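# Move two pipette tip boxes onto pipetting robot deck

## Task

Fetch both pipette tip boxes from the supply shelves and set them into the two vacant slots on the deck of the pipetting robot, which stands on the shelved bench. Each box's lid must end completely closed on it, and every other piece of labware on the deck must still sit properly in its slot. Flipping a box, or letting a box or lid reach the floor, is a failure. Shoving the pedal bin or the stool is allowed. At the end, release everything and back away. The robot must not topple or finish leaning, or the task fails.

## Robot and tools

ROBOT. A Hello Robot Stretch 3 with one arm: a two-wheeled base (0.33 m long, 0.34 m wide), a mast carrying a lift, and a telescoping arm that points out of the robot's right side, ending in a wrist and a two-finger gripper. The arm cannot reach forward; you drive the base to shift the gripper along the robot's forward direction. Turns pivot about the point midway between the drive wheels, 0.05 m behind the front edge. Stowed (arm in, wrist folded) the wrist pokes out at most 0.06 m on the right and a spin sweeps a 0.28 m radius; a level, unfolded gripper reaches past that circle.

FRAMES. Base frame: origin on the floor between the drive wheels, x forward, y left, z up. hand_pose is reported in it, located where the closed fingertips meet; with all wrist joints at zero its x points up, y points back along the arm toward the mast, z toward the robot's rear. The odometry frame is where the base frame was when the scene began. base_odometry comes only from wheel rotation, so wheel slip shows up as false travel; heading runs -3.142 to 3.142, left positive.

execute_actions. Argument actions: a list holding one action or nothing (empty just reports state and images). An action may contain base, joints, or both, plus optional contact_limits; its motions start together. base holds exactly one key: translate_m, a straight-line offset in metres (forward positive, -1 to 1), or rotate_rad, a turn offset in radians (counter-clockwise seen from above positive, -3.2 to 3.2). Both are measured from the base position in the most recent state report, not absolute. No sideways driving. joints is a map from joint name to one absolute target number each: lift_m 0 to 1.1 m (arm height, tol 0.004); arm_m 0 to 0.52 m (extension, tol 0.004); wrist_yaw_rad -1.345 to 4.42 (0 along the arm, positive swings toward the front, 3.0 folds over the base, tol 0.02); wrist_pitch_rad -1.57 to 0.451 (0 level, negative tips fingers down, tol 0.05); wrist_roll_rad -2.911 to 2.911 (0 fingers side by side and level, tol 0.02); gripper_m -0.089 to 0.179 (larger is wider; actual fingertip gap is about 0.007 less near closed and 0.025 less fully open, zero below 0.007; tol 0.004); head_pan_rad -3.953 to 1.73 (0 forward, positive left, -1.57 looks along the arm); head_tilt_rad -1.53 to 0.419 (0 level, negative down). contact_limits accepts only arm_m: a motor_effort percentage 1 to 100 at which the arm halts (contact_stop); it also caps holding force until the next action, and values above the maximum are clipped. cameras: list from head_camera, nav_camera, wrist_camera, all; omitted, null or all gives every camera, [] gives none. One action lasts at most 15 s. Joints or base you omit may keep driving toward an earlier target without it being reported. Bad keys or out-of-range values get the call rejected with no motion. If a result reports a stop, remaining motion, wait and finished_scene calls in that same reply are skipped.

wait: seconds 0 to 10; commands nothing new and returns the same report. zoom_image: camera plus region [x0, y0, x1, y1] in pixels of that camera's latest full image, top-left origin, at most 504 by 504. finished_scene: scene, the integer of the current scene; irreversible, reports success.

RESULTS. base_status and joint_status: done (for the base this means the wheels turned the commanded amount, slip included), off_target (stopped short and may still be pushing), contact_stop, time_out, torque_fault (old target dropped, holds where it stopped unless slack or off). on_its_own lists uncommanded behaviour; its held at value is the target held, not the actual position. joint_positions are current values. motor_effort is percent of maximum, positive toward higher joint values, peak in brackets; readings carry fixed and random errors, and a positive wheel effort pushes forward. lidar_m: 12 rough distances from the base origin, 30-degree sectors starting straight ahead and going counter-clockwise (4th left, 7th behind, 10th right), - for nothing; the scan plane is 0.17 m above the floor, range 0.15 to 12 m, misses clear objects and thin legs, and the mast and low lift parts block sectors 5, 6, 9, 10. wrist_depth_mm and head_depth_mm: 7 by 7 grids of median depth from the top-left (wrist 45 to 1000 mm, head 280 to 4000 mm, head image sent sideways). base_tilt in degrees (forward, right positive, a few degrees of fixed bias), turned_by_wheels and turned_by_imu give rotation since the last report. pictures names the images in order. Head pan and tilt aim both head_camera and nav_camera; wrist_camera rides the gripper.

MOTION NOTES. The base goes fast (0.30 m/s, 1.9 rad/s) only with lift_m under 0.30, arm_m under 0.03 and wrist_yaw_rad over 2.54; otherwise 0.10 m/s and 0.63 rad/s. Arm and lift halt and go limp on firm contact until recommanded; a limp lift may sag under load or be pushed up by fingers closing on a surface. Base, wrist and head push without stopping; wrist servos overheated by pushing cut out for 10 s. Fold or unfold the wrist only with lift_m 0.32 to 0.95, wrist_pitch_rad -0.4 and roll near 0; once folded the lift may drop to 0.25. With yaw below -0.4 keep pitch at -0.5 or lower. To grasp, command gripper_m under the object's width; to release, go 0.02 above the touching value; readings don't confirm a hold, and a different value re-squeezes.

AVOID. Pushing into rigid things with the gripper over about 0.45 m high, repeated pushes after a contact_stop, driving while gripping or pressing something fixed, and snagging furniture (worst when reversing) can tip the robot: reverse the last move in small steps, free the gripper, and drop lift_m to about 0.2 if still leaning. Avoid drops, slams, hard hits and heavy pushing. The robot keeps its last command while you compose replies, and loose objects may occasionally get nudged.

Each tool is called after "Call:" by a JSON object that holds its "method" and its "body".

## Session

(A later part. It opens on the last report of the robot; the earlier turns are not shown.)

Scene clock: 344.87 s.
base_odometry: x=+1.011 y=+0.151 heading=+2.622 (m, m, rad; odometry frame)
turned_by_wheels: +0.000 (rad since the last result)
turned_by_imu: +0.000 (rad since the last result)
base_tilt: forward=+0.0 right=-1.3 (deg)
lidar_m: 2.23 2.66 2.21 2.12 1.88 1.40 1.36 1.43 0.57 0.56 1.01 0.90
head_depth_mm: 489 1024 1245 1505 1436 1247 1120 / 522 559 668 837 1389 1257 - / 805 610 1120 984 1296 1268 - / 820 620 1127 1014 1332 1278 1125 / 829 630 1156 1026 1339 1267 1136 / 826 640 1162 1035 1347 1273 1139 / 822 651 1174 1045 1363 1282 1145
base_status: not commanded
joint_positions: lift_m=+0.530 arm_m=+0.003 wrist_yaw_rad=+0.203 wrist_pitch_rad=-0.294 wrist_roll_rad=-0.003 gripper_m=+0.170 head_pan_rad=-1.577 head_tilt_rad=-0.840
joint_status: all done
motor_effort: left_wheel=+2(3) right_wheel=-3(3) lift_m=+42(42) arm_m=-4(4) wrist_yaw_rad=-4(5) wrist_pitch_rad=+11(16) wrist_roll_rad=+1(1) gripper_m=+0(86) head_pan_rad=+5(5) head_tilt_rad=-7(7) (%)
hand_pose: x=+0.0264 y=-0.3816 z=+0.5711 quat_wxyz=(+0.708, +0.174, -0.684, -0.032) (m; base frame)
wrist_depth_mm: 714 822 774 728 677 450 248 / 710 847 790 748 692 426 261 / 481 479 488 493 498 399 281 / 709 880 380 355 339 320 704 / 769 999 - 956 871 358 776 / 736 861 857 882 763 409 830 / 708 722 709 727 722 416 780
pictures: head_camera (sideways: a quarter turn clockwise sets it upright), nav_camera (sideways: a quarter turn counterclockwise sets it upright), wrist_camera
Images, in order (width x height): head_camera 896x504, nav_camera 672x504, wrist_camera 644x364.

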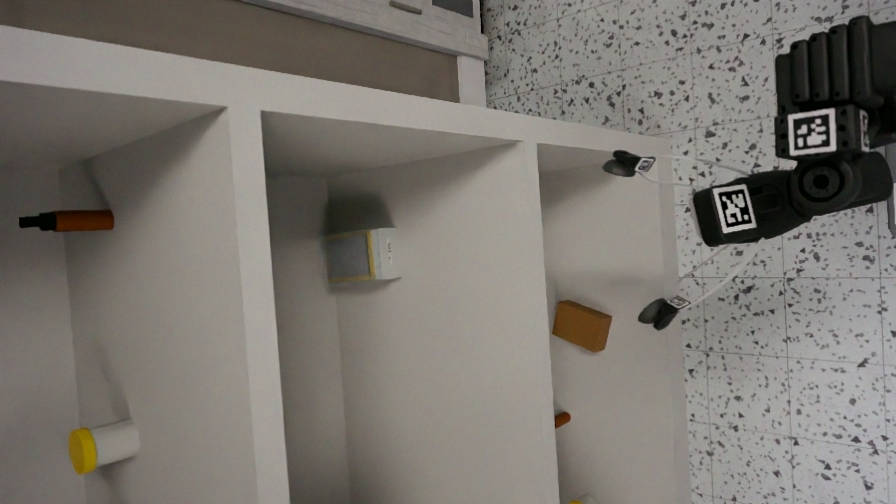

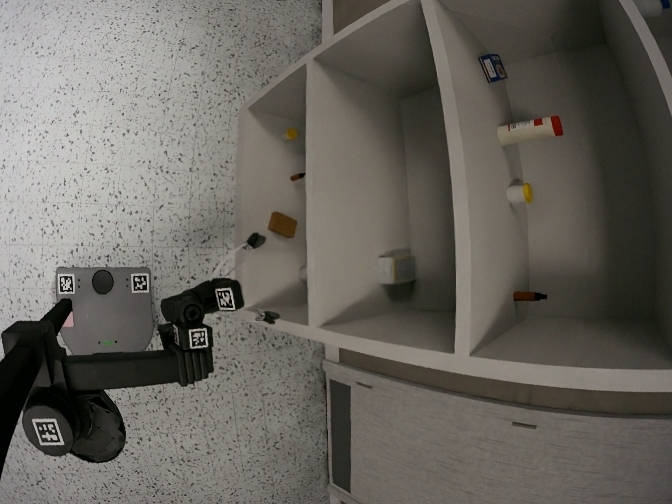

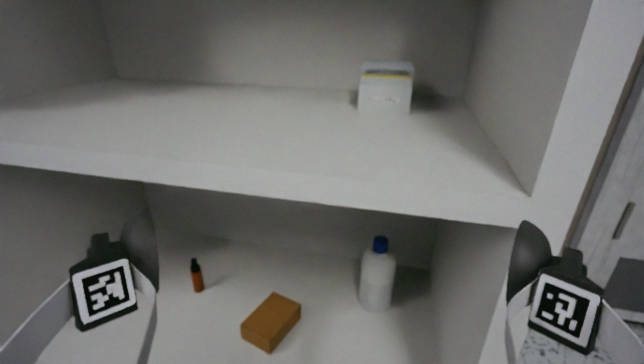

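Call:
{"method": "execute_actions", "body": {"actions": [{"base":{"translate_m":0.035},"joints":{"wrist_yaw_rad":0.08,"lift_m":0.515,"arm_m":0.32}}], "cameras": ["head_camera","wrist_camera"]}}

Scene clock: 419.17 s.
base_odometry: x=+0.981 y=+0.168 heading=+2.622 (m, m, rad; odometry frame)
turned_by_wheels: +0.000 (rad since the last result)
turned_by_imu: -0.001 (rad since the last result)
base_tilt: forward=+0.0 right=-1.3 (deg)
lidar_m: 2.20 2.63 2.20 2.13 1.92 1.44 1.40 1.43 0.57 0.62 0.96 0.87
head_depth_mm: 479 545 1180 1507 1433 1251 1117 / 667 585 756 835 1416 1267 1114 / 801 610 1137 1035 1321 1263 1125 / 821 621 1132 1044 1329 1276 1128 / 828 629 1152 1029 1330 1268 1132 / 827 639 1161 1035 1352 1273 1144 / 826 650 1172 1046 1353 1278 1148
base_status: done
joint_positions: lift_m=+0.515 arm_m=+0.320 wrist_yaw_rad=+0.081 wrist_pitch_rad=-0.293 wrist_roll_rad=-0.003 gripper_m=+0.170 head_pan_rad=-1.577 head_tilt_rad=-0.840
joint_status: all done
motor_effort: left_wheel=+3(8) right_wheel=-4(6) lift_m=+29(38) arm_m=+2(5) wrist_yaw_rad=-1(4) wrist_pitch_rad=+11(11) wrist_roll_rad=+1(1) gripper_m=+0(1) head_pan_rad=+5(5) head_tilt_rad=-7(6) (%)
hand_pose: x=-0.0022 y=-0.7022 z=+0.5568 quat_wxyz=(+0.704, +0.132, -0.693, -0.075) (m; base frame)
wrist_depth_mm: 443 436 418 411 396 345 209 / 475 460 448 426 421 338 206 / 428 431 432 271 373 333 204 / 292 295 298 280 282 282 202 / 224 234 226 226 227 234 199 / 187 177 181 182 183 184 177 / 146 151 152 152 153 153 147
pictures: head_camera (sideways: a quarter turn clockwise sets it upright), wrist_camera
Images, in order (width x height): head_camera 896x504, wrist_camera 644x364.

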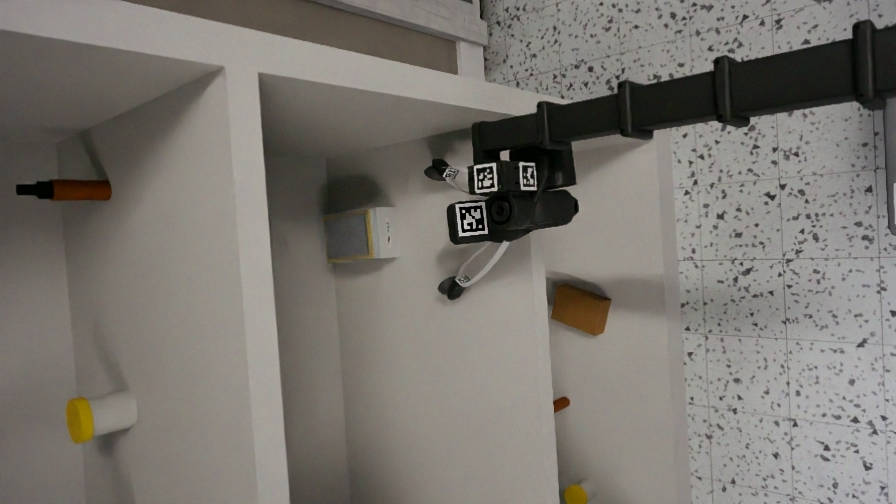

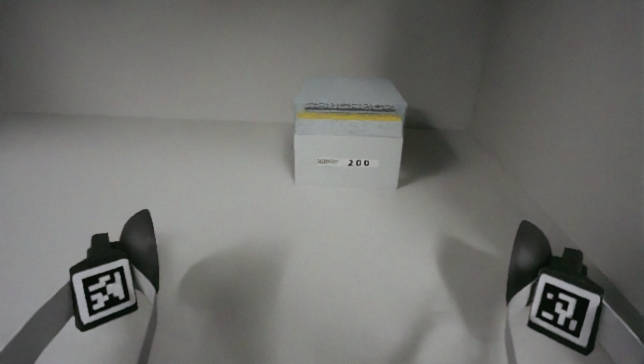

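Call:
{"method": "execute_actions", "body": {"actions": [{"joints":{"lift_m":0.509,"arm_m":0.475},"contact_limits":{"arm_m":15}}], "cameras": ["wrist_camera"]}}

Scene clock: 425.27 s.
base_odometry: x=+0.981 y=+0.168 heading=+2.622 (m, m, rad; odometry frame)
turned_by_wheels: +0.000 (rad since the last result)
turned_by_imu: -0.001 (rad since the last result)
base_tilt: forward=+0.0 right=-1.3 (deg)
lidar_m: 2.20 2.63 2.20 2.12 1.93 1.44 1.40 1.43 0.57 0.62 0.96 0.87
head_depth_mm: 479 545 1182 1508 1438 1250 1117 / 667 585 755 808 1415 1237 1113 / 800 609 1138 955 1321 1268 1125 / 820 618 1139 990 1331 1273 1127 / 831 629 1153 1027 1330 1266 1134 / 826 640 1158 1034 1346 1269 1140 / 824 650 1172 1048 1358 1283 1144
base_status: not commanded
joint_positions: lift_m=+0.509 arm_m=+0.475 wrist_yaw_rad=+0.081 wrist_pitch_rad=-0.293 wrist_roll_rad=-0.003 gripper_m=+0.170 head_pan_rad=-1.577 head_tilt_rad=-0.840
joint_status: all done
motor_effort: left_wheel=+3(3) right_wheel=-3(4) lift_m=+29(29) arm_m=+2(5) wrist_yaw_rad=-1(1) wrist_pitch_rad=+10(11) wrist_roll_rad=+1(1) gripper_m=+0(1) head_pan_rad=+5(5) head_tilt_rad=-7(7) (%)
contact_limits: arm_m 15 (drawing in: default 21, maximum 33; extending or still: default 26, maximum 43)
hand_pose: x=-0.0022 y=-0.8572 z=+0.5508 quat_wxyz=(+0.704, +0.132, -0.693, -0.075) (m; base frame)
wrist_depth_mm: 284 277 270 264 257 249 207 / 305 298 287 282 272 264 205 / 331 320 307 194 284 281 203 / 277 278 250 133 143 276 201 / 212 222 129 125 124 222 198 / - 169 141 134 132 175 169 / 139 144 144 141 141 145 139
pictures: wrist_camera
Images, in order (width x height): wrist_camera 644x364.

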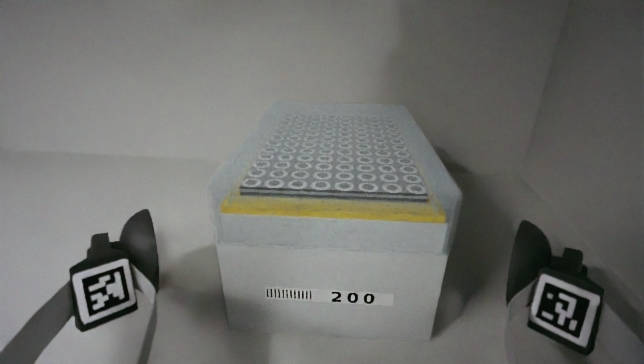

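Call:
{"method": "execute_actions", "body": {"actions": [{"base":{"translate_m":0.011},"joints":{"wrist_yaw_rad":0.04}}], "cameras": []}}

Call:
{"method": "execute_actions", "body": {"actions": [{"joints":{"gripper_m":0.035}}], "cameras": ["wrist_camera"]}}

Call:
{"method": "execute_actions", "body": {"actions": [{"joints":{"lift_m":0.525,"arm_m":0.2,"wrist_yaw_rad":0}}], "cameras": ["wrist_camera","head_camera"]}}

Scene clock: 438.20 s.
base_odometry: x=+0.971 y=+0.174 heading=+2.622 (m, m, rad; odometry frame)
turned_by_wheels: +0.000 (rad since the last result)
turned_by_imu: +0.000 (rad since the last result)
base_tilt: forward=+0.0 right=-1.2 (deg)
lidar_m: 2.19 2.62 2.21 2.12 1.94 1.45 1.41 1.43 0.58 0.66 0.87 0.86
head_depth_mm: 489 547 692 1496 1435 1248 1123 / 713 600 807 846 1386 1262 1113 / 810 611 1150 - 1344 1268 1121 / 821 619 1132 988 1328 1268 1129 / 830 630 1154 1024 1323 1260 1132 / 810 639 1159 1036 1354 1272 1141 / 828 650 1172 1048 1357 1282 1149
base_status: done
joint_positions: lift_m=+0.509 arm_m=+0.475 wrist_yaw_rad=+0.042 wrist_pitch_rad=-0.293 wrist_roll_rad=-0.003 gripper_m=+0.170 head_pan_rad=-1.577 head_tilt_rad=-0.840
joint_status: all done
motor_effort: left_wheel=+3(9) right_wheel=-3(5) lift_m=+29(29) arm_m=+2(2) wrist_yaw_rad=-3(5) wrist_pitch_rad=+10(10) wrist_roll_rad=+1(1) gripper_m=+0(0) head_pan_rad=+5(5) head_tilt_rad=-7(7) (%)
hand_pose: x=-0.0114 y=-0.8578 z=+0.5508 quat_wxyz=(+0.703, +0.119, -0.696, -0.089) (m; base frame)
wrist_depth_mm: 275 271 268 261 258 253 206 / 294 289 285 280 273 269 203 / 319 310 303 194 288 283 202 / 279 278 265 133 143 272 200 / 212 224 127 124 124 223 197 / - 168 138 133 132 173 171 / 139 144 143 140 141 146 139
pictures: none
No camera images: the call's "cameras" was empty. Leave "cameras" out to get every camera's image.

Scene clock: 440.03 s.
base_odometry: x=+0.971 y=+0.174 heading=+2.622 (m, m, rad; odometry frame)
turned_by_wheels: +0.000 (rad since the last result)
turned_by_imu: +0.000 (rad since the last result)
base_tilt: forward=+0.0 right=-1.3 (deg)
lidar_m: 2.19 2.61 2.20 2.13 1.94 1.45 1.41 1.43 0.57 0.66 0.87 0.86
head_depth_mm: 489 547 691 1489 1441 1250 1121 / 710 601 806 845 1390 1259 1113 / 811 609 1149 - 1337 1264 1122 / 820 620 1135 989 1331 1270 1126 / 830 630 1152 1024 1326 1266 1131 / 810 639 1154 1033 1347 1271 1140 / 828 652 1172 1046 1351 1283 1145
base_status: not commanded
joint_positions: lift_m=+0.509 arm_m=+0.475 wrist_yaw_rad=+0.041 wrist_pitch_rad=-0.293 wrist_roll_rad=-0.003 gripper_m=+0.036 head_pan_rad=-1.577 head_tilt_rad=-0.840
joint_status: all done
motor_effort: left_wheel=+3(3) right_wheel=-2(3) lift_m=+29(29) arm_m=+2(2) wrist_yaw_rad=-1(3) wrist_pitch_rad=+10(11) wrist_roll_rad=+1(1) gripper_m=-20(95) head_pan_rad=+5(5) head_tilt_rad=-7(7) (%)
hand_pose: x=-0.0118 y=-0.8578 z=+0.5508 quat_wxyz=(+0.703, +0.118, -0.696, -0.089) (m; base frame)
wrist_depth_mm: 275 272 267 261 257 253 204 / 295 289 285 279 274 268 203 / 316 313 304 194 286 284 200 / 277 280 250 133 143 270 199 / 211 212 128 126 124 218 197 / 171 175 136 134 132 175 174 / 144 144 144 142 141 141 146
pictures: wrist_camera
Images, in order (width x height): wrist_camera 644x364.

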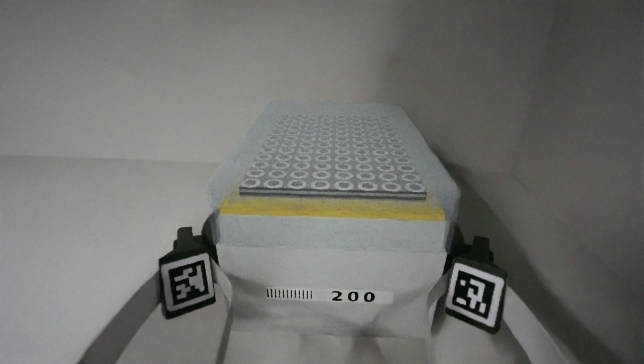

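Scene clock: 443.27 s.
base_odometry: x=+0.971 y=+0.174 heading=+2.623 (m, m, rad; odometry frame)
turned_by_wheels: +0.000 (rad since the last result)
turned_by_imu: +0.000 (rad since the last result)
base_tilt: forward=+0.0 right=-1.3 (deg)
lidar_m: 2.19 2.61 2.21 2.13 1.94 1.44 1.41 1.43 0.58 0.66 0.87 0.86
head_depth_mm: 489 546 689 1494 1442 1246 1116 / 713 601 804 867 1204 1258 1114 / 811 610 1151 1003 - 1247 1121 / 822 619 1164 1012 1331 1275 1126 / 829 629 1152 1026 1319 1264 1131 / 813 640 1159 1037 1351 1278 1141 / 829 650 1171 1047 1356 1282 1149
base_status: not commanded
joint_positions: lift_m=+0.525 arm_m=+0.200 wrist_yaw_rad=+0.001 wrist_pitch_rad=-0.294 wrist_roll_rad=-0.003 gripper_m=+0.036 head_pan_rad=-1.577 head_tilt_rad=-0.840
joint_status: all done
motor_effort: left_wheel=+3(3) right_wheel=-4(5) lift_m=+43(45) arm_m=-4(5) wrist_yaw_rad=-1(7) wrist_pitch_rad=+11(11) wrist_roll_rad=+1(1) gripper_m=-20(21) head_pan_rad=+5(5) head_tilt_rad=-7(7) (%)
hand_pose: x=-0.0213 y=-0.5836 z=+0.5662 quat_wxyz=(+0.701, +0.104, -0.698, -0.103) (m; base frame)
wrist_depth_mm: 531 530 521 516 511 291 189 / 562 554 554 549 531 290 188 / 457 459 464 471 462 287 188 / 316 319 299 135 151 286 186 / 240 240 131 129 128 245 186 / 194 201 136 134 133 201 184 / 163 163 158 143 154 160 166
pictures: head_camera (sideways: a quarter turn clockwise sets it upright), wrist_camera
Images, in order (width x height): head_camera 896x504, wrist_camera 644x364.

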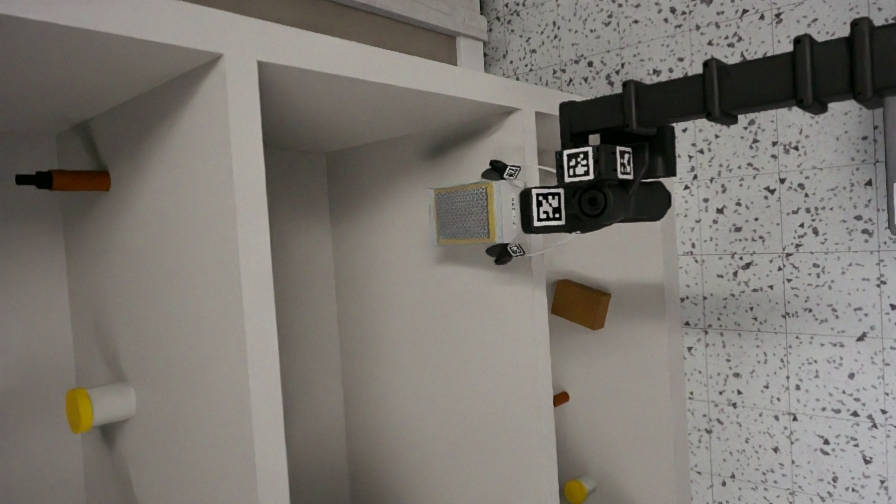

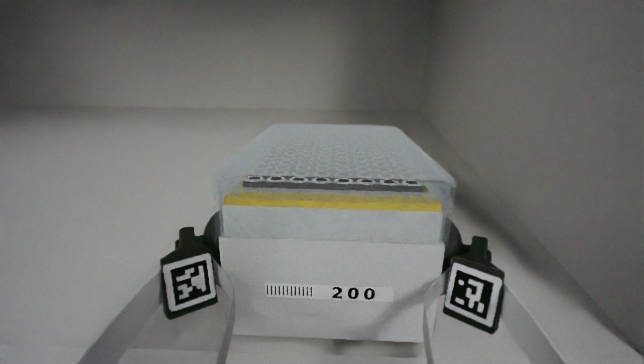

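Call:
{"method": "execute_actions", "body": {"actions": [{"joints":{"lift_m":0.495,"arm_m":0.175,"wrist_pitch_rad":-0.13}}], "cameras": []}}

Call:
{"method": "execute_actions", "body": {"actions": [{"joints":{"lift_m":0.46,"wrist_pitch_rad":0.03}}], "cameras": []}}

Call:
{"method": "execute_actions", "body": {"actions": [{"joints":{"lift_m":0.425,"wrist_pitch_rad":0.18}}], "cameras": []}}

Call:
{"method": "execute_actions", "body": {"actions": [{"joints":{"lift_m":0.39,"wrist_pitch_rad":0.33}}], "cameras": []}}

Call:
{"method": "execute_actions", "body": {"actions": [{"joints":{"lift_m":0.4,"wrist_pitch_rad":0.43}}], "cameras": ["wrist_camera","head_camera"]}}

Scene clock: 453.93 s.
base_odometry: x=+0.971 y=+0.174 heading=+2.623 (m, m, rad; odometry frame)
turned_by_wheels: +0.000 (rad since the last result)
turned_by_imu: -0.001 (rad since the last result)
base_tilt: forward=+0.0 right=-1.3 (deg)
lidar_m: 2.19 2.62 2.21 2.13 1.95 1.45 1.41 1.43 0.58 0.66 0.87 0.86
head_depth_mm: 490 546 691 1489 1435 1251 1118 / 711 601 806 869 1200 - 1117 / 812 610 1157 1001 1371 1223 1123 / 819 619 1160 1013 1335 1271 1121 / 828 629 1157 1024 1318 1261 1132 / 813 640 1163 1039 1350 1275 1140 / 828 650 1172 1049 1357 1284 1147
base_status: not commanded
joint_positions: lift_m=+0.495 arm_m=+0.175 wrist_yaw_rad=+0.001 wrist_pitch_rad=-0.157 wrist_roll_rad=-0.003 gripper_m=+0.036 head_pan_rad=-1.577 head_tilt_rad=-0.840
joint_status: all done
motor_effort: left_wheel=+3(3) right_wheel=-4(4) lift_m=+30(38) arm_m=-4(4) wrist_yaw_rad=-1(1) wrist_pitch_rad=+12(15) wrist_roll_rad=+1(1) gripper_m=-19(20) head_pan_rad=+5(5) head_tilt_rad=-7(7) (%)
hand_pose: x=-0.0212 y=-0.5696 z=+0.5700 quat_wxyz=(+0.706, +0.056, -0.703, -0.055) (m; base frame)
wrist_depth_mm: 553 557 556 550 539 289 190 / 582 584 571 581 550 290 188 / 615 611 594 593 574 287 188 / 387 388 362 139 217 286 186 / 265 267 134 132 132 261 186 / 202 208 136 135 134 216 184 / 171 171 168 139 165 166 168
pictures: none
No camera images: the call's "cameras" was empty. Leave "cameras" out to get every camera's image.

Scene clock: 455.07 s.
base_odometry: x=+0.971 y=+0.174 heading=+2.623 (m, m, rad; odometry frame)
turned_by_wheels: +0.000 (rad since the last result)
turned_by_imu: +0.000 (rad since the last result)
base_tilt: forward=+0.0 right=-1.3 (deg)
lidar_m: 2.19 2.62 2.20 2.13 1.93 1.45 1.41 1.43 0.58 0.66 0.88 0.86
head_depth_mm: 489 547 691 1486 1440 1251 1118 / 713 600 805 871 1150 1253 1122 / 812 610 1153 1002 1377 1219 1122 / 823 621 1161 1016 1331 1267 1126 / 830 629 1156 1024 1325 1268 1133 / 812 639 1162 1035 1351 1272 1142 / 829 650 1173 1044 1357 1284 1149
base_status: not commanded
joint_positions: lift_m=+0.460 arm_m=+0.175 wrist_yaw_rad=+0.001 wrist_pitch_rad=-0.005 wrist_roll_rad=-0.003 gripper_m=+0.036 head_pan_rad=-1.577 head_tilt_rad=-0.840
joint_status: all done
motor_effort: left_wheel=+3(3) right_wheel=-4(4) lift_m=+29(30) arm_m=-4(4) wrist_yaw_rad=-1(1) wrist_pitch_rad=+16(19) wrist_roll_rad=+1(1) gripper_m=-20(19) head_pan_rad=+5(5) head_tilt_rad=-7(6) (%)
hand_pose: x=-0.0212 y=-0.5764 z=+0.5736 quat_wxyz=(+0.708, +0.002, -0.706, -0.002) (m; base frame)
wrist_depth_mm: 579 572 574 573 564 293 190 / 594 583 584 581 567 291 189 / 611 606 606 592 587 288 187 / 582 602 610 145 412 285 187 / 316 321 138 135 134 283 186 / 216 217 136 135 134 231 185 / 164 165 159 136 155 164 167
pictures: none
No camera images: the call's "cameras" was empty. Leave "cameras" out to get every camera's image.

Scene clock: 456.20 s.
base_odometry: x=+0.971 y=+0.174 heading=+2.623 (m, m, rad; odometry frame)
turned_by_wheels: +0.000 (rad since the last result)
turned_by_imu: +0.000 (rad since the last result)
base_tilt: forward=+0.0 right=-1.3 (deg)
lidar_m: 2.19 2.61 2.20 2.13 1.94 1.45 1.41 1.43 0.58 0.66 0.87 0.86
head_depth_mm: 489 546 691 1493 1442 1253 1107 / 710 600 805 868 1154 1264 1126 / 811 610 1154 1004 1345 1216 1125 / 822 621 1163 1015 1332 1267 1124 / 830 629 1154 1025 1324 1266 1135 / 813 640 1158 1036 1342 1271 1137 / 829 651 1168 1048 1354 1276 1151
base_status: not commanded
joint_positions: lift_m=+0.425 arm_m=+0.175 wrist_yaw_rad=+0.001 wrist_pitch_rad=+0.138 wrist_roll_rad=-0.003 gripper_m=+0.036 head_pan_rad=-1.577 head_tilt_rad=-0.840
joint_status: all done
motor_effort: left_wheel=+3(3) right_wheel=-4(4) lift_m=+30(32) arm_m=-4(4) wrist_yaw_rad=-1(1) wrist_pitch_rad=+19(19) wrist_roll_rad=+1(1) gripper_m=-20(20) head_pan_rad=+5(5) head_tilt_rad=-7(7) (%)
hand_pose: x=-0.0212 y=-0.5774 z=+0.5752 quat_wxyz=(+0.707, -0.048, -0.704, +0.049) (m; base frame)
wrist_depth_mm: 606 602 608 604 605 294 190 / 614 611 614 608 610 291 189 / 615 611 614 610 605 289 188 / 631 616 615 147 412 285 187 / 414 434 138 136 135 282 186 / 233 239 136 135 134 243 185 / 163 165 150 135 153 165 167
pictures: none
No camera images: the call's "cameras" was empty. Leave "cameras" out to get every camera's image.

Scene clock: 457.33 s.
base_odometry: x=+0.971 y=+0.174 heading=+2.623 (m, m, rad; odometry frame)
turned_by_wheels: +0.000 (rad since the last result)
turned_by_imu: +0.000 (rad since the last result)
base_tilt: forward=+0.0 right=-1.3 (deg)
lidar_m: 2.19 2.61 2.20 2.12 1.94 1.45 1.41 1.43 0.58 0.66 0.87 0.86
head_depth_mm: 489 546 691 1490 1435 1248 1104 / 712 600 807 869 1192 1266 - / 808 610 1153 998 1371 1219 1124 / 822 620 1160 1019 1336 1272 1127 / 830 629 1156 1025 1324 1260 1131 / 812 638 1159 1035 1349 1273 1140 / 828 651 1172 1044 1354 1280 1150
base_status: not commanded
joint_positions: lift_m=+0.390 arm_m=+0.175 wrist_yaw_rad=+0.001 wrist_pitch_rad=+0.288 wrist_roll_rad=-0.003 gripper_m=+0.036 head_pan_rad=-1.577 head_tilt_rad=-0.840
joint_status: all done
motor_effort: left_wheel=+3(3) right_wheel=-4(4) lift_m=+30(31) arm_m=-4(4) wrist_yaw_rad=-1(1) wrist_pitch_rad=+18(22) wrist_roll_rad=+1(1) gripper_m=-19(20) head_pan_rad=+5(5) head_tilt_rad=-7(7) (%)
hand_pose: x=-0.0212 y=-0.5728 z=+0.5787 quat_wxyz=(+0.701, -0.101, -0.698, +0.102) (m; base frame)
wrist_depth_mm: 666 669 650 642 567 295 191 / 663 656 662 650 623 291 190 / 642 657 644 641 619 289 188 / 632 635 638 147 411 286 187 / 622 617 138 136 135 284 185 / 298 311 136 135 134 246 185 / 170 173 152 135 157 176 175
pictures: none
No camera images: the call's "cameras" was empty. Leave "cameras" out to get every camera's image.

Scene clock: 458.07 s.
base_odometry: x=+0.971 y=+0.174 heading=+2.623 (m, m, rad; odometry frame)
turned_by_wheels: +0.000 (rad since the last result)
turned_by_imu: +0.000 (rad since the last result)
base_tilt: forward=+0.0 right=-1.3 (deg)
lidar_m: 2.20 2.62 2.20 2.13 1.94 1.45 1.41 1.43 0.58 0.66 0.87 0.86
head_depth_mm: 490 547 690 1489 1442 1246 1109 / 712 600 806 869 1192 1283 1116 / 812 610 1155 980 1342 1219 1121 / 819 620 1163 993 1326 1269 1124 / 828 629 1158 1024 1322 1262 1133 / 812 641 1163 1034 1350 1270 1138 / 828 652 1175 1045 1352 1280 1145
base_status: not commanded
joint_positions: lift_m=+0.400 arm_m=+0.175 wrist_yaw_rad=+0.001 wrist_pitch_rad=+0.389 wrist_roll_rad=-0.003 gripper_m=+0.036 head_pan_rad=-1.577 head_tilt_rad=-0.840
joint_status: all done
motor_effort: left_wheel=+3(3) right_wheel=-4(4) lift_m=+43(47) arm_m=-4(4) wrist_yaw_rad=-1(1) wrist_pitch_rad=+18(19) wrist_roll_rad=+1(1) gripper_m=-20(20) head_pan_rad=+5(4) head_tilt_rad=-7(7) (%)
hand_pose: x=-0.0211 y=-0.5665 z=+0.6134 quat_wxyz=(+0.695, -0.136, -0.693, +0.137) (m; base frame)
wrist_depth_mm: 547 546 533 527 497 294 192 / 692 694 682 681 599 293 191 / 679 668 671 671 623 290 189 / 647 642 643 147 407 288 188 / 630 632 138 136 135 281 187 / 611 603 136 135 134 246 185 / 314 324 272 135 285 296 183
pictures: head_camera (sideways: a quarter turn clockwise sets it upright), wrist_camera
Images, in order (width x height): head_camera 896x504, wrist_camera 644x364.

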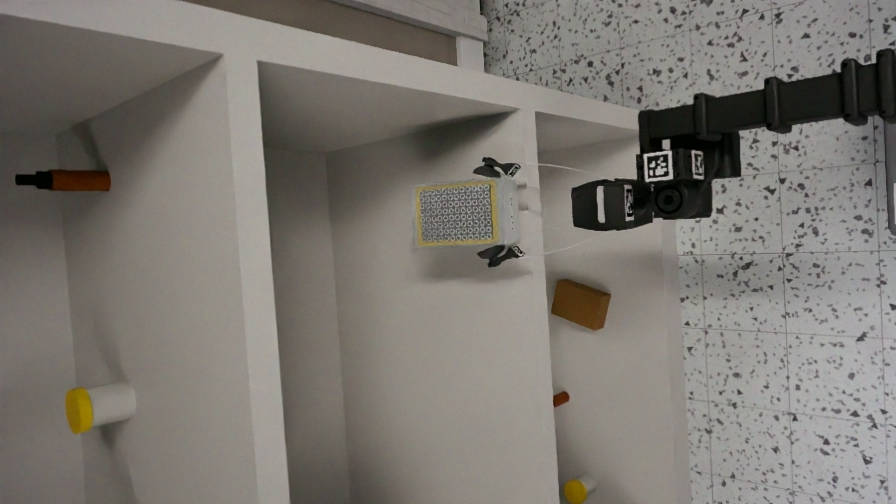

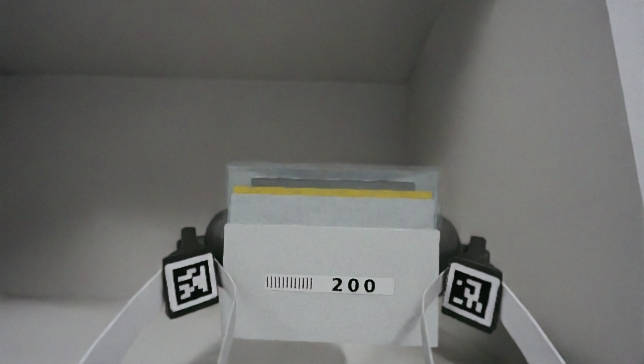

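Call:
{"method": "execute_actions", "body": {"actions": [{"joints":{"arm_m":0.003,"wrist_pitch_rad":0.33}}], "cameras": []}}

Call:
{"method": "execute_actions", "body": {"actions": [{"base":{"rotate_rad":0.61}}], "cameras": []}}

Call:
{"method": "execute_actions", "body": {"actions": [{"base":{"translate_m":1.0},"joints":{"lift_m":0.7,"head_tilt_rad":-0.7}}], "cameras": []}}

Call:
{"method": "execute_actions", "body": {"actions": [{"base":{"translate_m":0.884}}], "cameras": []}}

Call:
{"method": "execute_actions", "body": {"actions": [{"base":{"rotate_rad":0.982}}], "cameras": ["wrist_camera","head_camera"]}}

Scene clock: 475.80 s.
base_odometry: x=+0.971 y=+0.174 heading=+2.623 (m, m, rad; odometry frame)
turned_by_wheels: +0.000 (rad since the last result)
turned_by_imu: -0.001 (rad since the last result)
base_tilt: forward=+0.0 right=-1.3 (deg)
lidar_m: 2.19 2.62 2.20 2.13 1.94 1.45 1.41 1.44 0.58 0.66 0.87 0.86
head_depth_mm: 490 546 691 1497 1433 1252 1105 / 711 601 807 869 1192 1256 1154 / 812 611 1153 1006 755 1270 - / 821 620 1161 1015 920 1274 1129 / 828 630 1159 1023 1323 1263 1134 / 815 639 1161 1034 1352 1275 1139 / 828 650 1172 1049 1358 1276 1149
base_status: not commanded
joint_positions: lift_m=+0.400 arm_m=+0.003 wrist_yaw_rad=+0.001 wrist_pitch_rad=+0.299 wrist_roll_rad=-0.003 gripper_m=+0.036 head_pan_rad=-1.577 head_tilt_rad=-0.840
joint_status: all done
motor_effort: left_wheel=+3(3) right_wheel=-4(4) lift_m=+44(44) arm_m=-4(3) wrist_yaw_rad=-1(1) wrist_pitch_rad=+14(18) wrist_roll_rad=+1(1) gripper_m=-20(20) head_pan_rad=+5(5) head_tilt_rad=-7(7) (%)
hand_pose: x=-0.0212 y=-0.4003 z=+0.5910 quat_wxyz=(+0.701, -0.105, -0.698, +0.105) (m; base frame)
wrist_depth_mm: 643 631 619 613 555 386 870 / 807 846 841 826 638 381 847 / 833 826 836 839 619 342 806 / 815 817 828 147 412 341 825 / 805 807 138 136 135 335 798 / 377 391 136 135 134 764 767 / 752 760 315 135 310 311 755
pictures: none
No camera images: the call's "cameras" was empty. Leave "cameras" out to get every camera's image.

Scene clock: 477.70 s.
base_odometry: x=+0.971 y=+0.174 heading=-3.051 (m, m, rad; odometry frame)
turned_by_wheels: +0.610 (rad since the last result)
turned_by_imu: +0.600 (rad since the last result)
base_tilt: forward=+0.0 right=-1.3 (deg)
lidar_m: 2.80 2.17 2.12 1.89 1.42 1.41 1.32 0.57 0.81 0.87 0.86 2.19
head_depth_mm: 812 592 1121 985 1267 1201 1108 / 727 621 1177 997 1313 1242 1147 / 852 660 1226 1012 755 1292 - / 807 702 1231 1073 1394 1279 1124 / 843 941 1130 1235 1454 1286 1134 / 776 854 1012 1728 1506 1296 1142 / 719 1667 2080 1798 1516 1303 1147
base_status: done
joint_positions: lift_m=+0.400 arm_m=+0.003 wrist_yaw_rad=+0.001 wrist_pitch_rad=+0.299 wrist_roll_rad=-0.003 gripper_m=+0.036 head_pan_rad=-1.577 head_tilt_rad=-0.840
joint_status: not commanded
motor_effort: left_wheel=-2(8) right_wheel=+3(8) lift_m=+44(44) arm_m=-4(4) wrist_yaw_rad=-1(1) wrist_pitch_rad=+14(14) wrist_roll_rad=+1(1) gripper_m=-19(20) head_pan_rad=+5(5) head_tilt_rad=-7(7) (%)
hand_pose: x=-0.0212 y=-0.4003 z=+0.5910 quat_wxyz=(+0.701, -0.105, -0.698, +0.105) (m; base frame)
wrist_depth_mm: - - 662 604 603 591 576 / - - 727 830 800 744 668 / - - 730 970 878 751 656 / - - 661 147 798 747 645 / - - 139 136 135 716 636 / - - 136 135 134 580 530 / - - 641 135 329 314 275
pictures: none
No camera images: the call's "cameras" was empty. Leave "cameras" out to get every camera's image.

Scene clock: 489.13 s.
base_odometry: x=-0.025 y=+0.083 heading=-3.051 (m, m, rad; odometry frame)
turned_by_wheels: +0.000 (rad since the last result)
turned_by_imu: +0.000 (rad since the last result)
base_tilt: forward=+0.0 right=-1.3 (deg)
lidar_m: 1.81 2.19 1.56 1.66 2.25 2.21 1.49 1.42 1.12 1.70 2.12 1.35
head_depth_mm: 1387 1559 1751 1894 1582 1325 1211 / 1476 1653 1885 1984 1553 1341 1202 / 1560 1777 2037 556 519 1433 - / 1674 1912 2233 1895 1507 1369 1171 / 1792 2077 2387 2050 1636 1378 1176 / 1917 2259 2561 2073 1655 1381 1182 / 2105 2380 2546 2092 1669 1397 1194
base_status: done
joint_positions: lift_m=+0.700 arm_m=+0.003 wrist_yaw_rad=+0.001 wrist_pitch_rad=+0.299 wrist_roll_rad=-0.003 gripper_m=+0.036 head_pan_rad=-1.577 head_tilt_rad=-0.705
joint_status: all done
motor_effort: left_wheel=-2(3) right_wheel=+3(8) lift_m=+44(44) arm_m=-4(4) wrist_yaw_rad=+0(0) wrist_pitch_rad=+14(14) wrist_roll_rad=+1(1) gripper_m=-20(20) head_pan_rad=+5(4) head_tilt_rad=+3(23) (%)
hand_pose: x=-0.0212 y=-0.4003 z=+0.8908 quat_wxyz=(+0.701, -0.105, -0.698, +0.105) (m; base frame)
wrist_depth_mm: - - - - - - - / - - - - - - - / - - - - - - - / - - - 147 - - - / - - 138 136 135 - - / - - 136 135 134 - - / - - - 135 - - -
pictures: none
No camera images: the call's "cameras" was empty. Leave "cameras" out to get every camera's image.

Scene clock: 499.40 s.
base_odometry: x=-0.905 y=+0.003 heading=-3.051 (m, m, rad; odometry frame)
turned_by_wheels: +0.000 (rad since the last result)
turned_by_imu: +0.000 (rad since the last result)
base_tilt: forward=+0.0 right=-1.3 (deg)
lidar_m: 0.98 0.96 1.50 1.17 1.65 2.91 2.35 1.82 2.10 0.88 0.69 0.80
head_depth_mm: 1843 2068 2278 1960 1581 1331 1202 / 1956 2206 2408 1964 1557 1339 1205 / 2095 2360 2525 557 520 1437 - / 2094 2324 2478 1894 1502 1366 1172 / 1815 1998 2127 1222 1517 1370 1180 / 1612 1758 1113 940 1662 1381 1189 / 1454 1561 1124 872 1626 1389 1191
base_status: done
joint_positions: lift_m=+0.700 arm_m=+0.003 wrist_yaw_rad=+0.001 wrist_pitch_rad=+0.299 wrist_roll_rad=-0.003 gripper_m=+0.036 head_pan_rad=-1.577 head_tilt_rad=-0.705
joint_status: not commanded
motor_effort: left_wheel=-3(5) right_wheel=+3(8) lift_m=+44(44) arm_m=-4(4) wrist_yaw_rad=-1(1) wrist_pitch_rad=+14(14) wrist_roll_rad=+1(1) gripper_m=-20(19) head_pan_rad=+5(5) head_tilt_rad=+3(3) (%)
hand_pose: x=-0.0212 y=-0.4003 z=+0.8908 quat_wxyz=(+0.701, -0.105, -0.698, +0.105) (m; base frame)
wrist_depth_mm: 621 - - - - - - / 583 - - - - - - / 582 - - - - - - / 654 - - 147 - - - / 656 - 139 136 135 - - / 618 793 136 135 134 - - / 419 516 576 135 - - -
pictures: none
No camera images: the call's "cameras" was empty. Leave "cameras" out to get every camera's image.

Scene clock: 501.90 s.
base_odometry: x=-0.905 y=+0.003 heading=-2.069 (m, m, rad; odometry frame)
turned_by_wheels: +0.982 (rad since the last result)
turned_by_imu: +0.966 (rad since the last result)
base_tilt: forward=+0.0 right=-1.3 (deg)
lidar_m: 1.65 1.18 1.53 2.92 2.35 1.82 2.10 0.88 0.90 0.69 1.30 0.95
head_depth_mm: 797 944 955 813 1574 1328 1204 / 1159 1293 1044 808 1550 1344 1205 / 1160 1294 1058 557 519 1419 - / 783 1318 952 767 1226 1360 1166 / 782 1319 947 808 1647 1374 1174 / 780 1307 1060 812 1619 1383 1189 / 777 1312 1076 823 1629 1398 1191
base_status: done
joint_positions: lift_m=+0.700 arm_m=+0.003 wrist_yaw_rad=+0.001 wrist_pitch_rad=+0.299 wrist_roll_rad=-0.003 gripper_m=+0.036 head_pan_rad=-1.577 head_tilt_rad=-0.705
joint_status: not commanded
motor_effort: left_wheel=-2(8) right_wheel=+3(8) lift_m=+44(44) arm_m=-4(4) wrist_yaw_rad=-1(1) wrist_pitch_rad=+14(14) wrist_roll_rad=+1(1) gripper_m=-20(20) head_pan_rad=+5(5) head_tilt_rad=+3(3) (%)
hand_pose: x=-0.0212 y=-0.4003 z=+0.8908 quat_wxyz=(+0.701, -0.105, -0.698, +0.105) (m; base frame)
wrist_depth_mm: - - - - - - - / - 965 785 790 773 650 - / - - - - - 623 - / - - - 147 - 684 - / - - 139 136 135 672 - / 649 509 136 135 134 649 - / 418 413 376 135 395 441 509
pictures: head_camera (sideways: a quarter turn clockwise sets it upright), wrist_camera
Images, in order (width x height): head_camera 896x504, wrist_camera 644x364.

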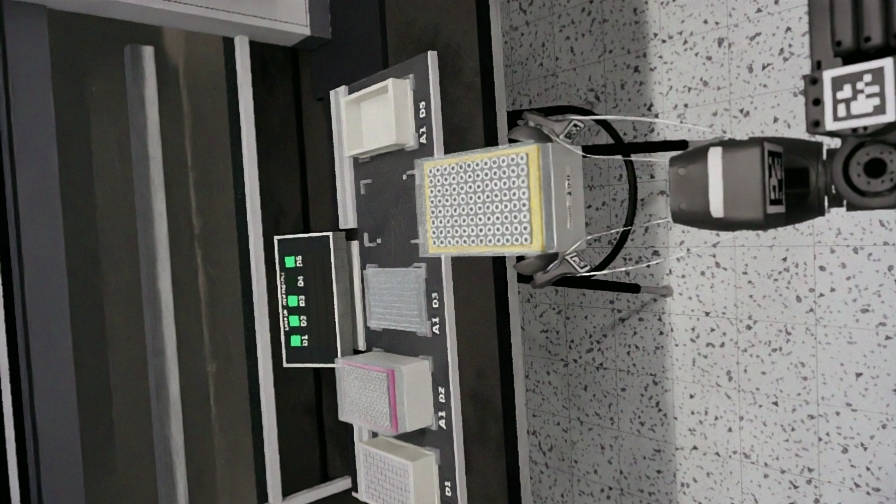

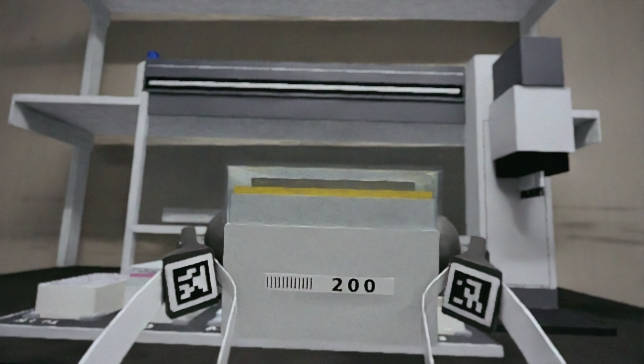

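Call:
{"method": "execute_actions", "body": {"actions": [{"base":{"translate_m":-0.014},"joints":{"arm_m":0.326,"wrist_pitch_rad":0.12,"wrist_yaw_rad":0.027},"contact_limits":{"arm_m":12}}], "cameras": ["wrist_camera","head_camera"]}}

Call:
{"method": "zoom_image", "body": {"camera": "head_camera", "region": [260,120,520,320]}}

Scene clock: 510.97 s.
base_odometry: x=-0.898 y=+0.016 heading=-2.069 (m, m, rad; odometry frame)
turned_by_wheels: +0.000 (rad since the last result)
turned_by_imu: -0.001 (rad since the last result)
base_tilt: forward=+0.0 right=-1.2 (deg)
lidar_m: 1.66 1.19 1.55 2.91 2.34 1.81 2.08 0.87 0.88 0.68 1.30 0.97
head_depth_mm: 778 894 947 816 1622 - - / 1161 1289 1028 812 1514 1328 1149 / 1159 1291 1056 - 1537 1321 1164 / 783 1307 947 800 1575 1367 1173 / 781 1313 950 810 1639 1372 1174 / 777 1315 958 811 1613 1384 1184 / 778 1310 1080 822 1624 1393 1196
base_status: done
joint_positions: lift_m=+0.700 arm_m=+0.326 wrist_yaw_rad=+0.026 wrist_pitch_rad=+0.089 wrist_roll_rad=-0.003 gripper_m=+0.036 head_pan_rad=-1.577 head_tilt_rad=-0.705
joint_status: all done
motor_effort: left_wheel=-3(9) right_wheel=+2(4) lift_m=+44(44) arm_m=+2(1) wrist_yaw_rad=+1(4) wrist_pitch_rad=+14(17) wrist_roll_rad=+1(1) gripper_m=-19(20) head_pan_rad=+5(5) head_tilt_rad=+3(3) (%)
contact_limits: arm_m 12 (drawing in: default 21, maximum 33; extending or still: default 26, maximum 43)
hand_pose: x=-0.0146 y=-0.7279 z=+0.8371 quat_wxyz=(+0.707, -0.022, -0.705, +0.040) (m; base frame)
wrist_depth_mm: 858 840 825 822 785 774 678 / 876 873 834 825 801 799 375 / 881 779 766 765 741 785 371 / 879 880 372 147 814 818 371 / 249 323 138 136 135 596 368 / 243 284 136 135 135 256 293 / 202 204 187 135 190 192 197
pictures: head_camera (sideways: a quarter turn clockwise sets it upright), wrist_camera
Images, in order (width x height): head_camera 896x504, wrist_camera 644x364.

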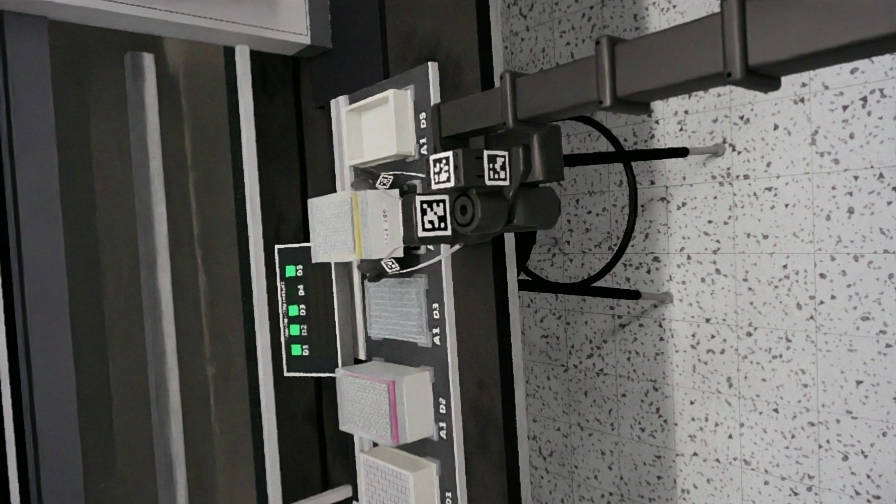

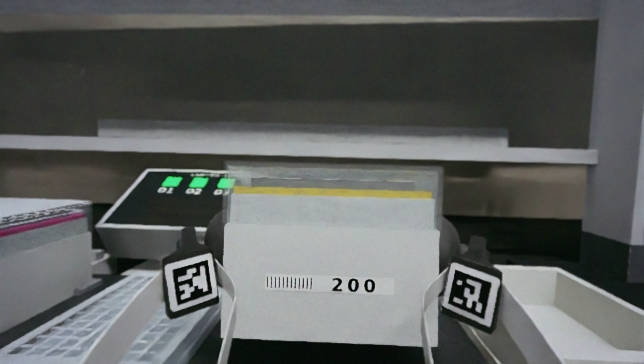

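Region (260, 120, 520, 320) of head_camera's 896x504 image, scaled by 1.938, with more detail than that image has; it fills the top 388 rows of this view, and the rest is white.

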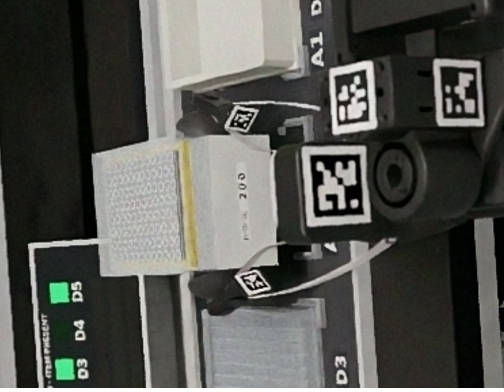

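Call:
{"method": "execute_actions", "body": {"actions": [{"base":{"translate_m":-0.002},"joints":{"wrist_yaw_rad":0.006}}], "cameras": []}}

Call:
{"method": "execute_actions", "body": {"actions": [{"joints":{"wrist_pitch_rad":0.0}}], "cameras": ["wrist_camera","head_camera"]}}

Call:
{"method": "zoom_image", "body": {"camera": "head_camera", "region": [260,120,520,320]}}

Scene clock: 522.67 s.
base_odometry: x=-0.897 y=+0.017 heading=-2.069 (m, m, rad; odometry frame)
turned_by_wheels: +0.000 (rad since the last result)
turned_by_imu: -0.001 (rad since the last result)
base_tilt: forward=+0.0 right=-1.3 (deg)
lidar_m: 1.66 1.19 1.55 2.91 2.33 1.80 2.08 0.87 0.88 0.68 1.30 0.97
head_depth_mm: 777 891 947 818 1618 - - / 1161 1292 1021 812 1480 1325 1152 / 1153 1284 1057 - 1536 1320 1162 / 782 1311 948 801 1570 1360 1166 / 780 1315 948 812 1641 1376 1173 / 779 1311 961 811 1610 1385 1182 / 776 1312 1080 822 1631 1392 1193
base_status: done
joint_positions: lift_m=+0.700 arm_m=+0.326 wrist_yaw_rad=+0.008 wrist_pitch_rad=+0.089 wrist_roll_rad=-0.003 gripper_m=+0.036 head_pan_rad=-1.577 head_tilt_rad=-0.705
joint_status: all done
motor_effort: left_wheel=-2(7) right_wheel=+3(7) lift_m=+44(44) arm_m=+2(2) wrist_yaw_rad=-2(7) wrist_pitch_rad=+14(14) wrist_roll_rad=+1(1) gripper_m=-20(20) head_pan_rad=+5(5) head_tilt_rad=+3(3) (%)
hand_pose: x=-0.0195 y=-0.7280 z=+0.8371 quat_wxyz=(+0.708, -0.028, -0.705, +0.034) (m; base frame)
wrist_depth_mm: 845 832 821 816 798 797 362 / 873 836 835 823 806 796 359 / 864 771 775 759 758 796 359 / 875 390 371 147 825 825 356 / 259 318 139 136 135 610 353 / 246 282 136 135 134 256 315 / 202 205 188 135 191 183 184
pictures: none
No camera images: the call's "cameras" was empty. Leave "cameras" out to get every camera's image.

Scene clock: 523.40 s.
base_odometry: x=-0.897 y=+0.017 heading=-2.069 (m, m, rad; odometry frame)
turned_by_wheels: +0.000 (rad since the last result)
turned_by_imu: +0.000 (rad since the last result)
base_tilt: forward=+0.0 right=-1.3 (deg)
lidar_m: 1.66 1.19 1.55 2.91 2.34 1.80 2.08 0.87 0.88 0.68 1.30 0.97
head_depth_mm: 776 890 948 815 1625 - - / 1156 1291 1022 811 1484 1317 1151 / 1163 1290 1059 - 1529 1324 1163 / 785 1305 954 800 1565 1356 1172 / 781 1317 951 808 1641 1372 1179 / 780 1307 958 810 1609 1380 1180 / 776 1314 1076 820 1622 1393 1190
base_status: not commanded
joint_positions: lift_m=+0.700 arm_m=+0.326 wrist_yaw_rad=+0.008 wrist_pitch_rad=-0.016 wrist_roll_rad=-0.003 gripper_m=+0.036 head_pan_rad=-1.577 head_tilt_rad=-0.705
joint_status: all done
motor_effort: left_wheel=-2(2) right_wheel=+3(3) lift_m=+43(44) arm_m=+2(2) wrist_yaw_rad=-2(2) wrist_pitch_rad=+7(14) wrist_roll_rad=+1(1) gripper_m=-20(19) head_pan_rad=+5(5) head_tilt_rad=+2(3) (%)
hand_pose: x=-0.0195 y=-0.7264 z=+0.8102 quat_wxyz=(+0.708, +0.009, -0.706, -0.003) (m; base frame)
wrist_depth_mm: 806 812 804 793 772 760 358 / 837 820 791 795 790 789 358 / 862 847 373 823 810 797 360 / 270 319 307 143 586 703 353 / 252 302 136 135 133 259 331 / 205 208 137 135 134 210 186 / 157 156 146 137 142 149 144
pictures: head_camera (sideways: a quarter turn clockwise sets it upright), wrist_camera
Images, in order (width x height): head_camera 896x504, wrist_camera 644x364.

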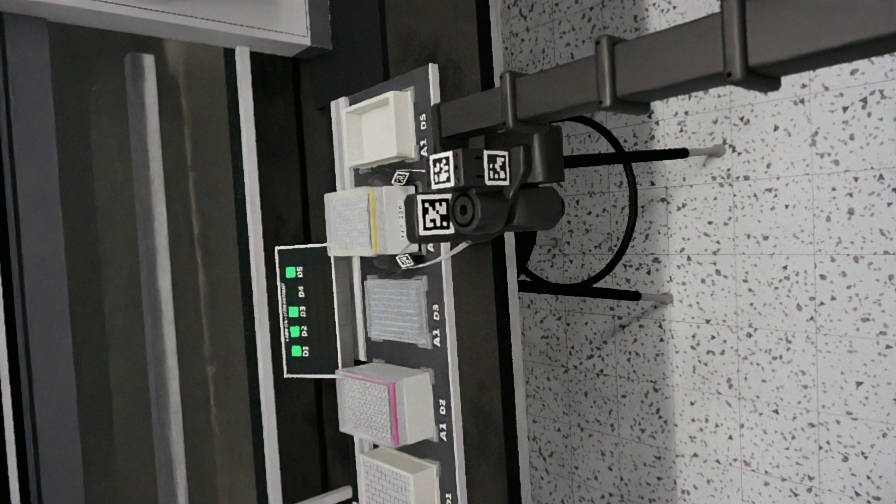

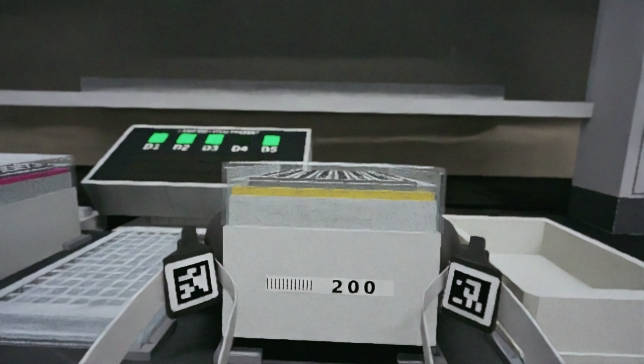

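Region (260, 120, 520, 320) of head_camera's 896x504 image, scaled by 1.938, with more detail than that image has; it fills the top 388 rows of this view, and the rest is white.

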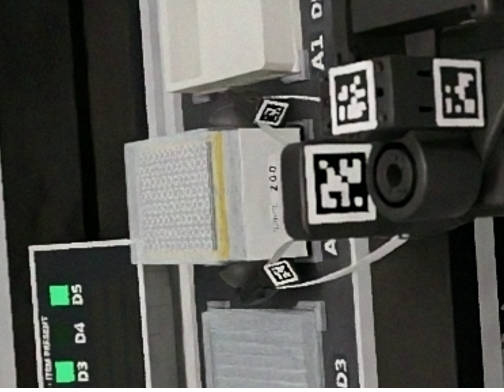

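Centred. Push to back stop.

Call:
{"method": "execute_actions", "body": {"actions": [{"joints":{"arm_m":0.342},"contact_limits":{"arm_m":8}}], "cameras": ["wrist_camera"]}}

Scene clock: 528.40 s.
base_odometry: x=-0.897 y=+0.017 heading=-2.069 (m, m, rad; odometry frame)
turned_by_wheels: +0.000 (rad since the last result)
turned_by_imu: -0.001 (rad since the last result)
base_tilt: forward=+0.0 right=-1.3 (deg)
lidar_m: 1.66 1.19 1.55 2.91 2.34 1.80 2.08 0.87 0.88 0.68 1.30 0.97
head_depth_mm: 777 890 949 817 1625 - - / 1164 1290 1023 815 1478 1338 1157 / 1160 1289 1063 - 1532 1324 1159 / 783 1312 952 809 1574 1357 1171 / 780 1310 947 809 1605 1370 1178 / 777 1313 959 809 1615 1380 1183 / 777 1311 1119 820 1627 1395 1191
base_status: not commanded
joint_positions: lift_m=+0.700 arm_m=+0.337 wrist_yaw_rad=+0.007 wrist_pitch_rad=-0.010 wrist_roll_rad=-0.003 gripper_m=+0.036 head_pan_rad=-1.577 head_tilt_rad=-0.704
joint_status: arm_m contact_stop (moved +0.011 of +0.016)
on_its_own: arm_m is slack since a contact_stop, until your next command for it (your +0.342 is given up)
motor_effort: left_wheel=-3(4) right_wheel=+6(10) lift_m=+40(43) arm_m=-1(8) wrist_yaw_rad=+0(2) wrist_pitch_rad=+5(7) wrist_roll_rad=+1(1) gripper_m=-21(20) head_pan_rad=+5(5) head_tilt_rad=+2(3) (%)
contact_limits: arm_m 8 (drawing in: default 21, maximum 33; extending or still: default 26, maximum 43)
hand_pose: x=-0.0198 y=-0.7378 z=+0.8119 quat_wxyz=(+0.708, +0.006, -0.706, -0.001) (m; base frame)
wrist_depth_mm: 809 804 785 773 759 756 744 / 828 804 788 792 786 767 361 / 849 366 365 813 806 779 355 / 390 301 303 144 607 741 355 / 258 311 136 134 134 251 322 / 211 213 135 135 134 215 194 / 161 161 149 136 151 156 132
pictures: wrist_camera
Images, in order (width x height): wrist_camera 644x364.

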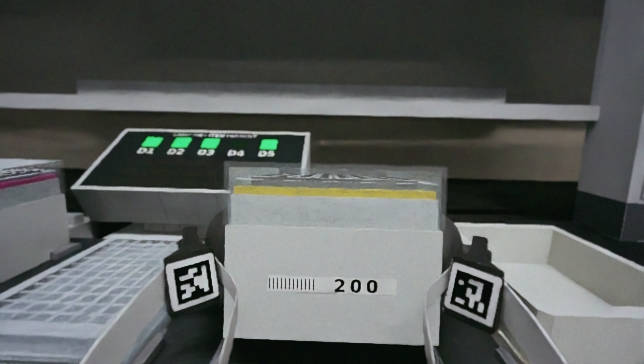

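Call:
{"method": "execute_actions", "body": {"actions": [{"joints":{"arm_m":0.333,"wrist_pitch_rad":-0.08}}], "cameras": ["wrist_camera"]}}

Scene clock: 531.67 s.
base_odometry: x=-0.897 y=+0.017 heading=-2.069 (m, m, rad; odometry frame)
turned_by_wheels: +0.000 (rad since the last result)
turned_by_imu: +0.000 (rad since the last result)
base_tilt: forward=+0.0 right=-1.3 (deg)
lidar_m: 1.66 1.19 1.55 2.91 2.34 1.80 2.08 0.87 0.88 0.68 1.30 0.97
head_depth_mm: 777 892 947 817 1618 - - / 1161 1289 1022 816 1502 1326 1151 / 1158 1288 1059 - 1532 1323 1167 / 783 1311 953 808 1577 1362 1173 / 781 1312 948 810 1595 1378 1174 / 781 1318 960 813 1613 1380 1188 / 776 1312 1117 821 1629 1396 1194
base_status: not commanded
joint_positions: lift_m=+0.700 arm_m=+0.333 wrist_yaw_rad=+0.007 wrist_pitch_rad=-0.076 wrist_roll_rad=-0.003 gripper_m=+0.036 head_pan_rad=-1.577 head_tilt_rad=-0.704
joint_status: all done
motor_effort: left_wheel=-2(4) right_wheel=+3(6) lift_m=+40(39) arm_m=-4(4) wrist_yaw_rad=-1(1) wrist_pitch_rad=-2(5) wrist_roll_rad=+1(1) gripper_m=-20(20) head_pan_rad=+4(5) head_tilt_rad=+1(3) (%)
hand_pose: x=-0.0198 y=-0.7320 z=+0.7952 quat_wxyz=(+0.708, +0.029, -0.705, -0.025) (m; base frame)
wrist_depth_mm: 794 781 770 769 755 742 724 / 835 719 711 718 771 755 347 / 862 328 326 355 814 805 358 / 256 308 295 137 182 497 354 / 236 246 132 132 131 230 215 / 177 178 136 135 134 140 135 / 138 138 137 139 137 137 138
pictures: wrist_camera
Images, in order (width x height): wrist_camera 644x364.

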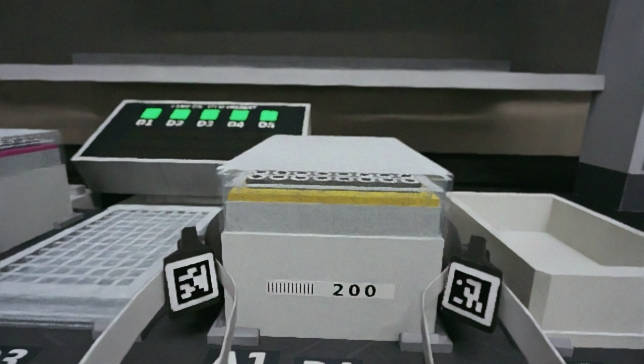

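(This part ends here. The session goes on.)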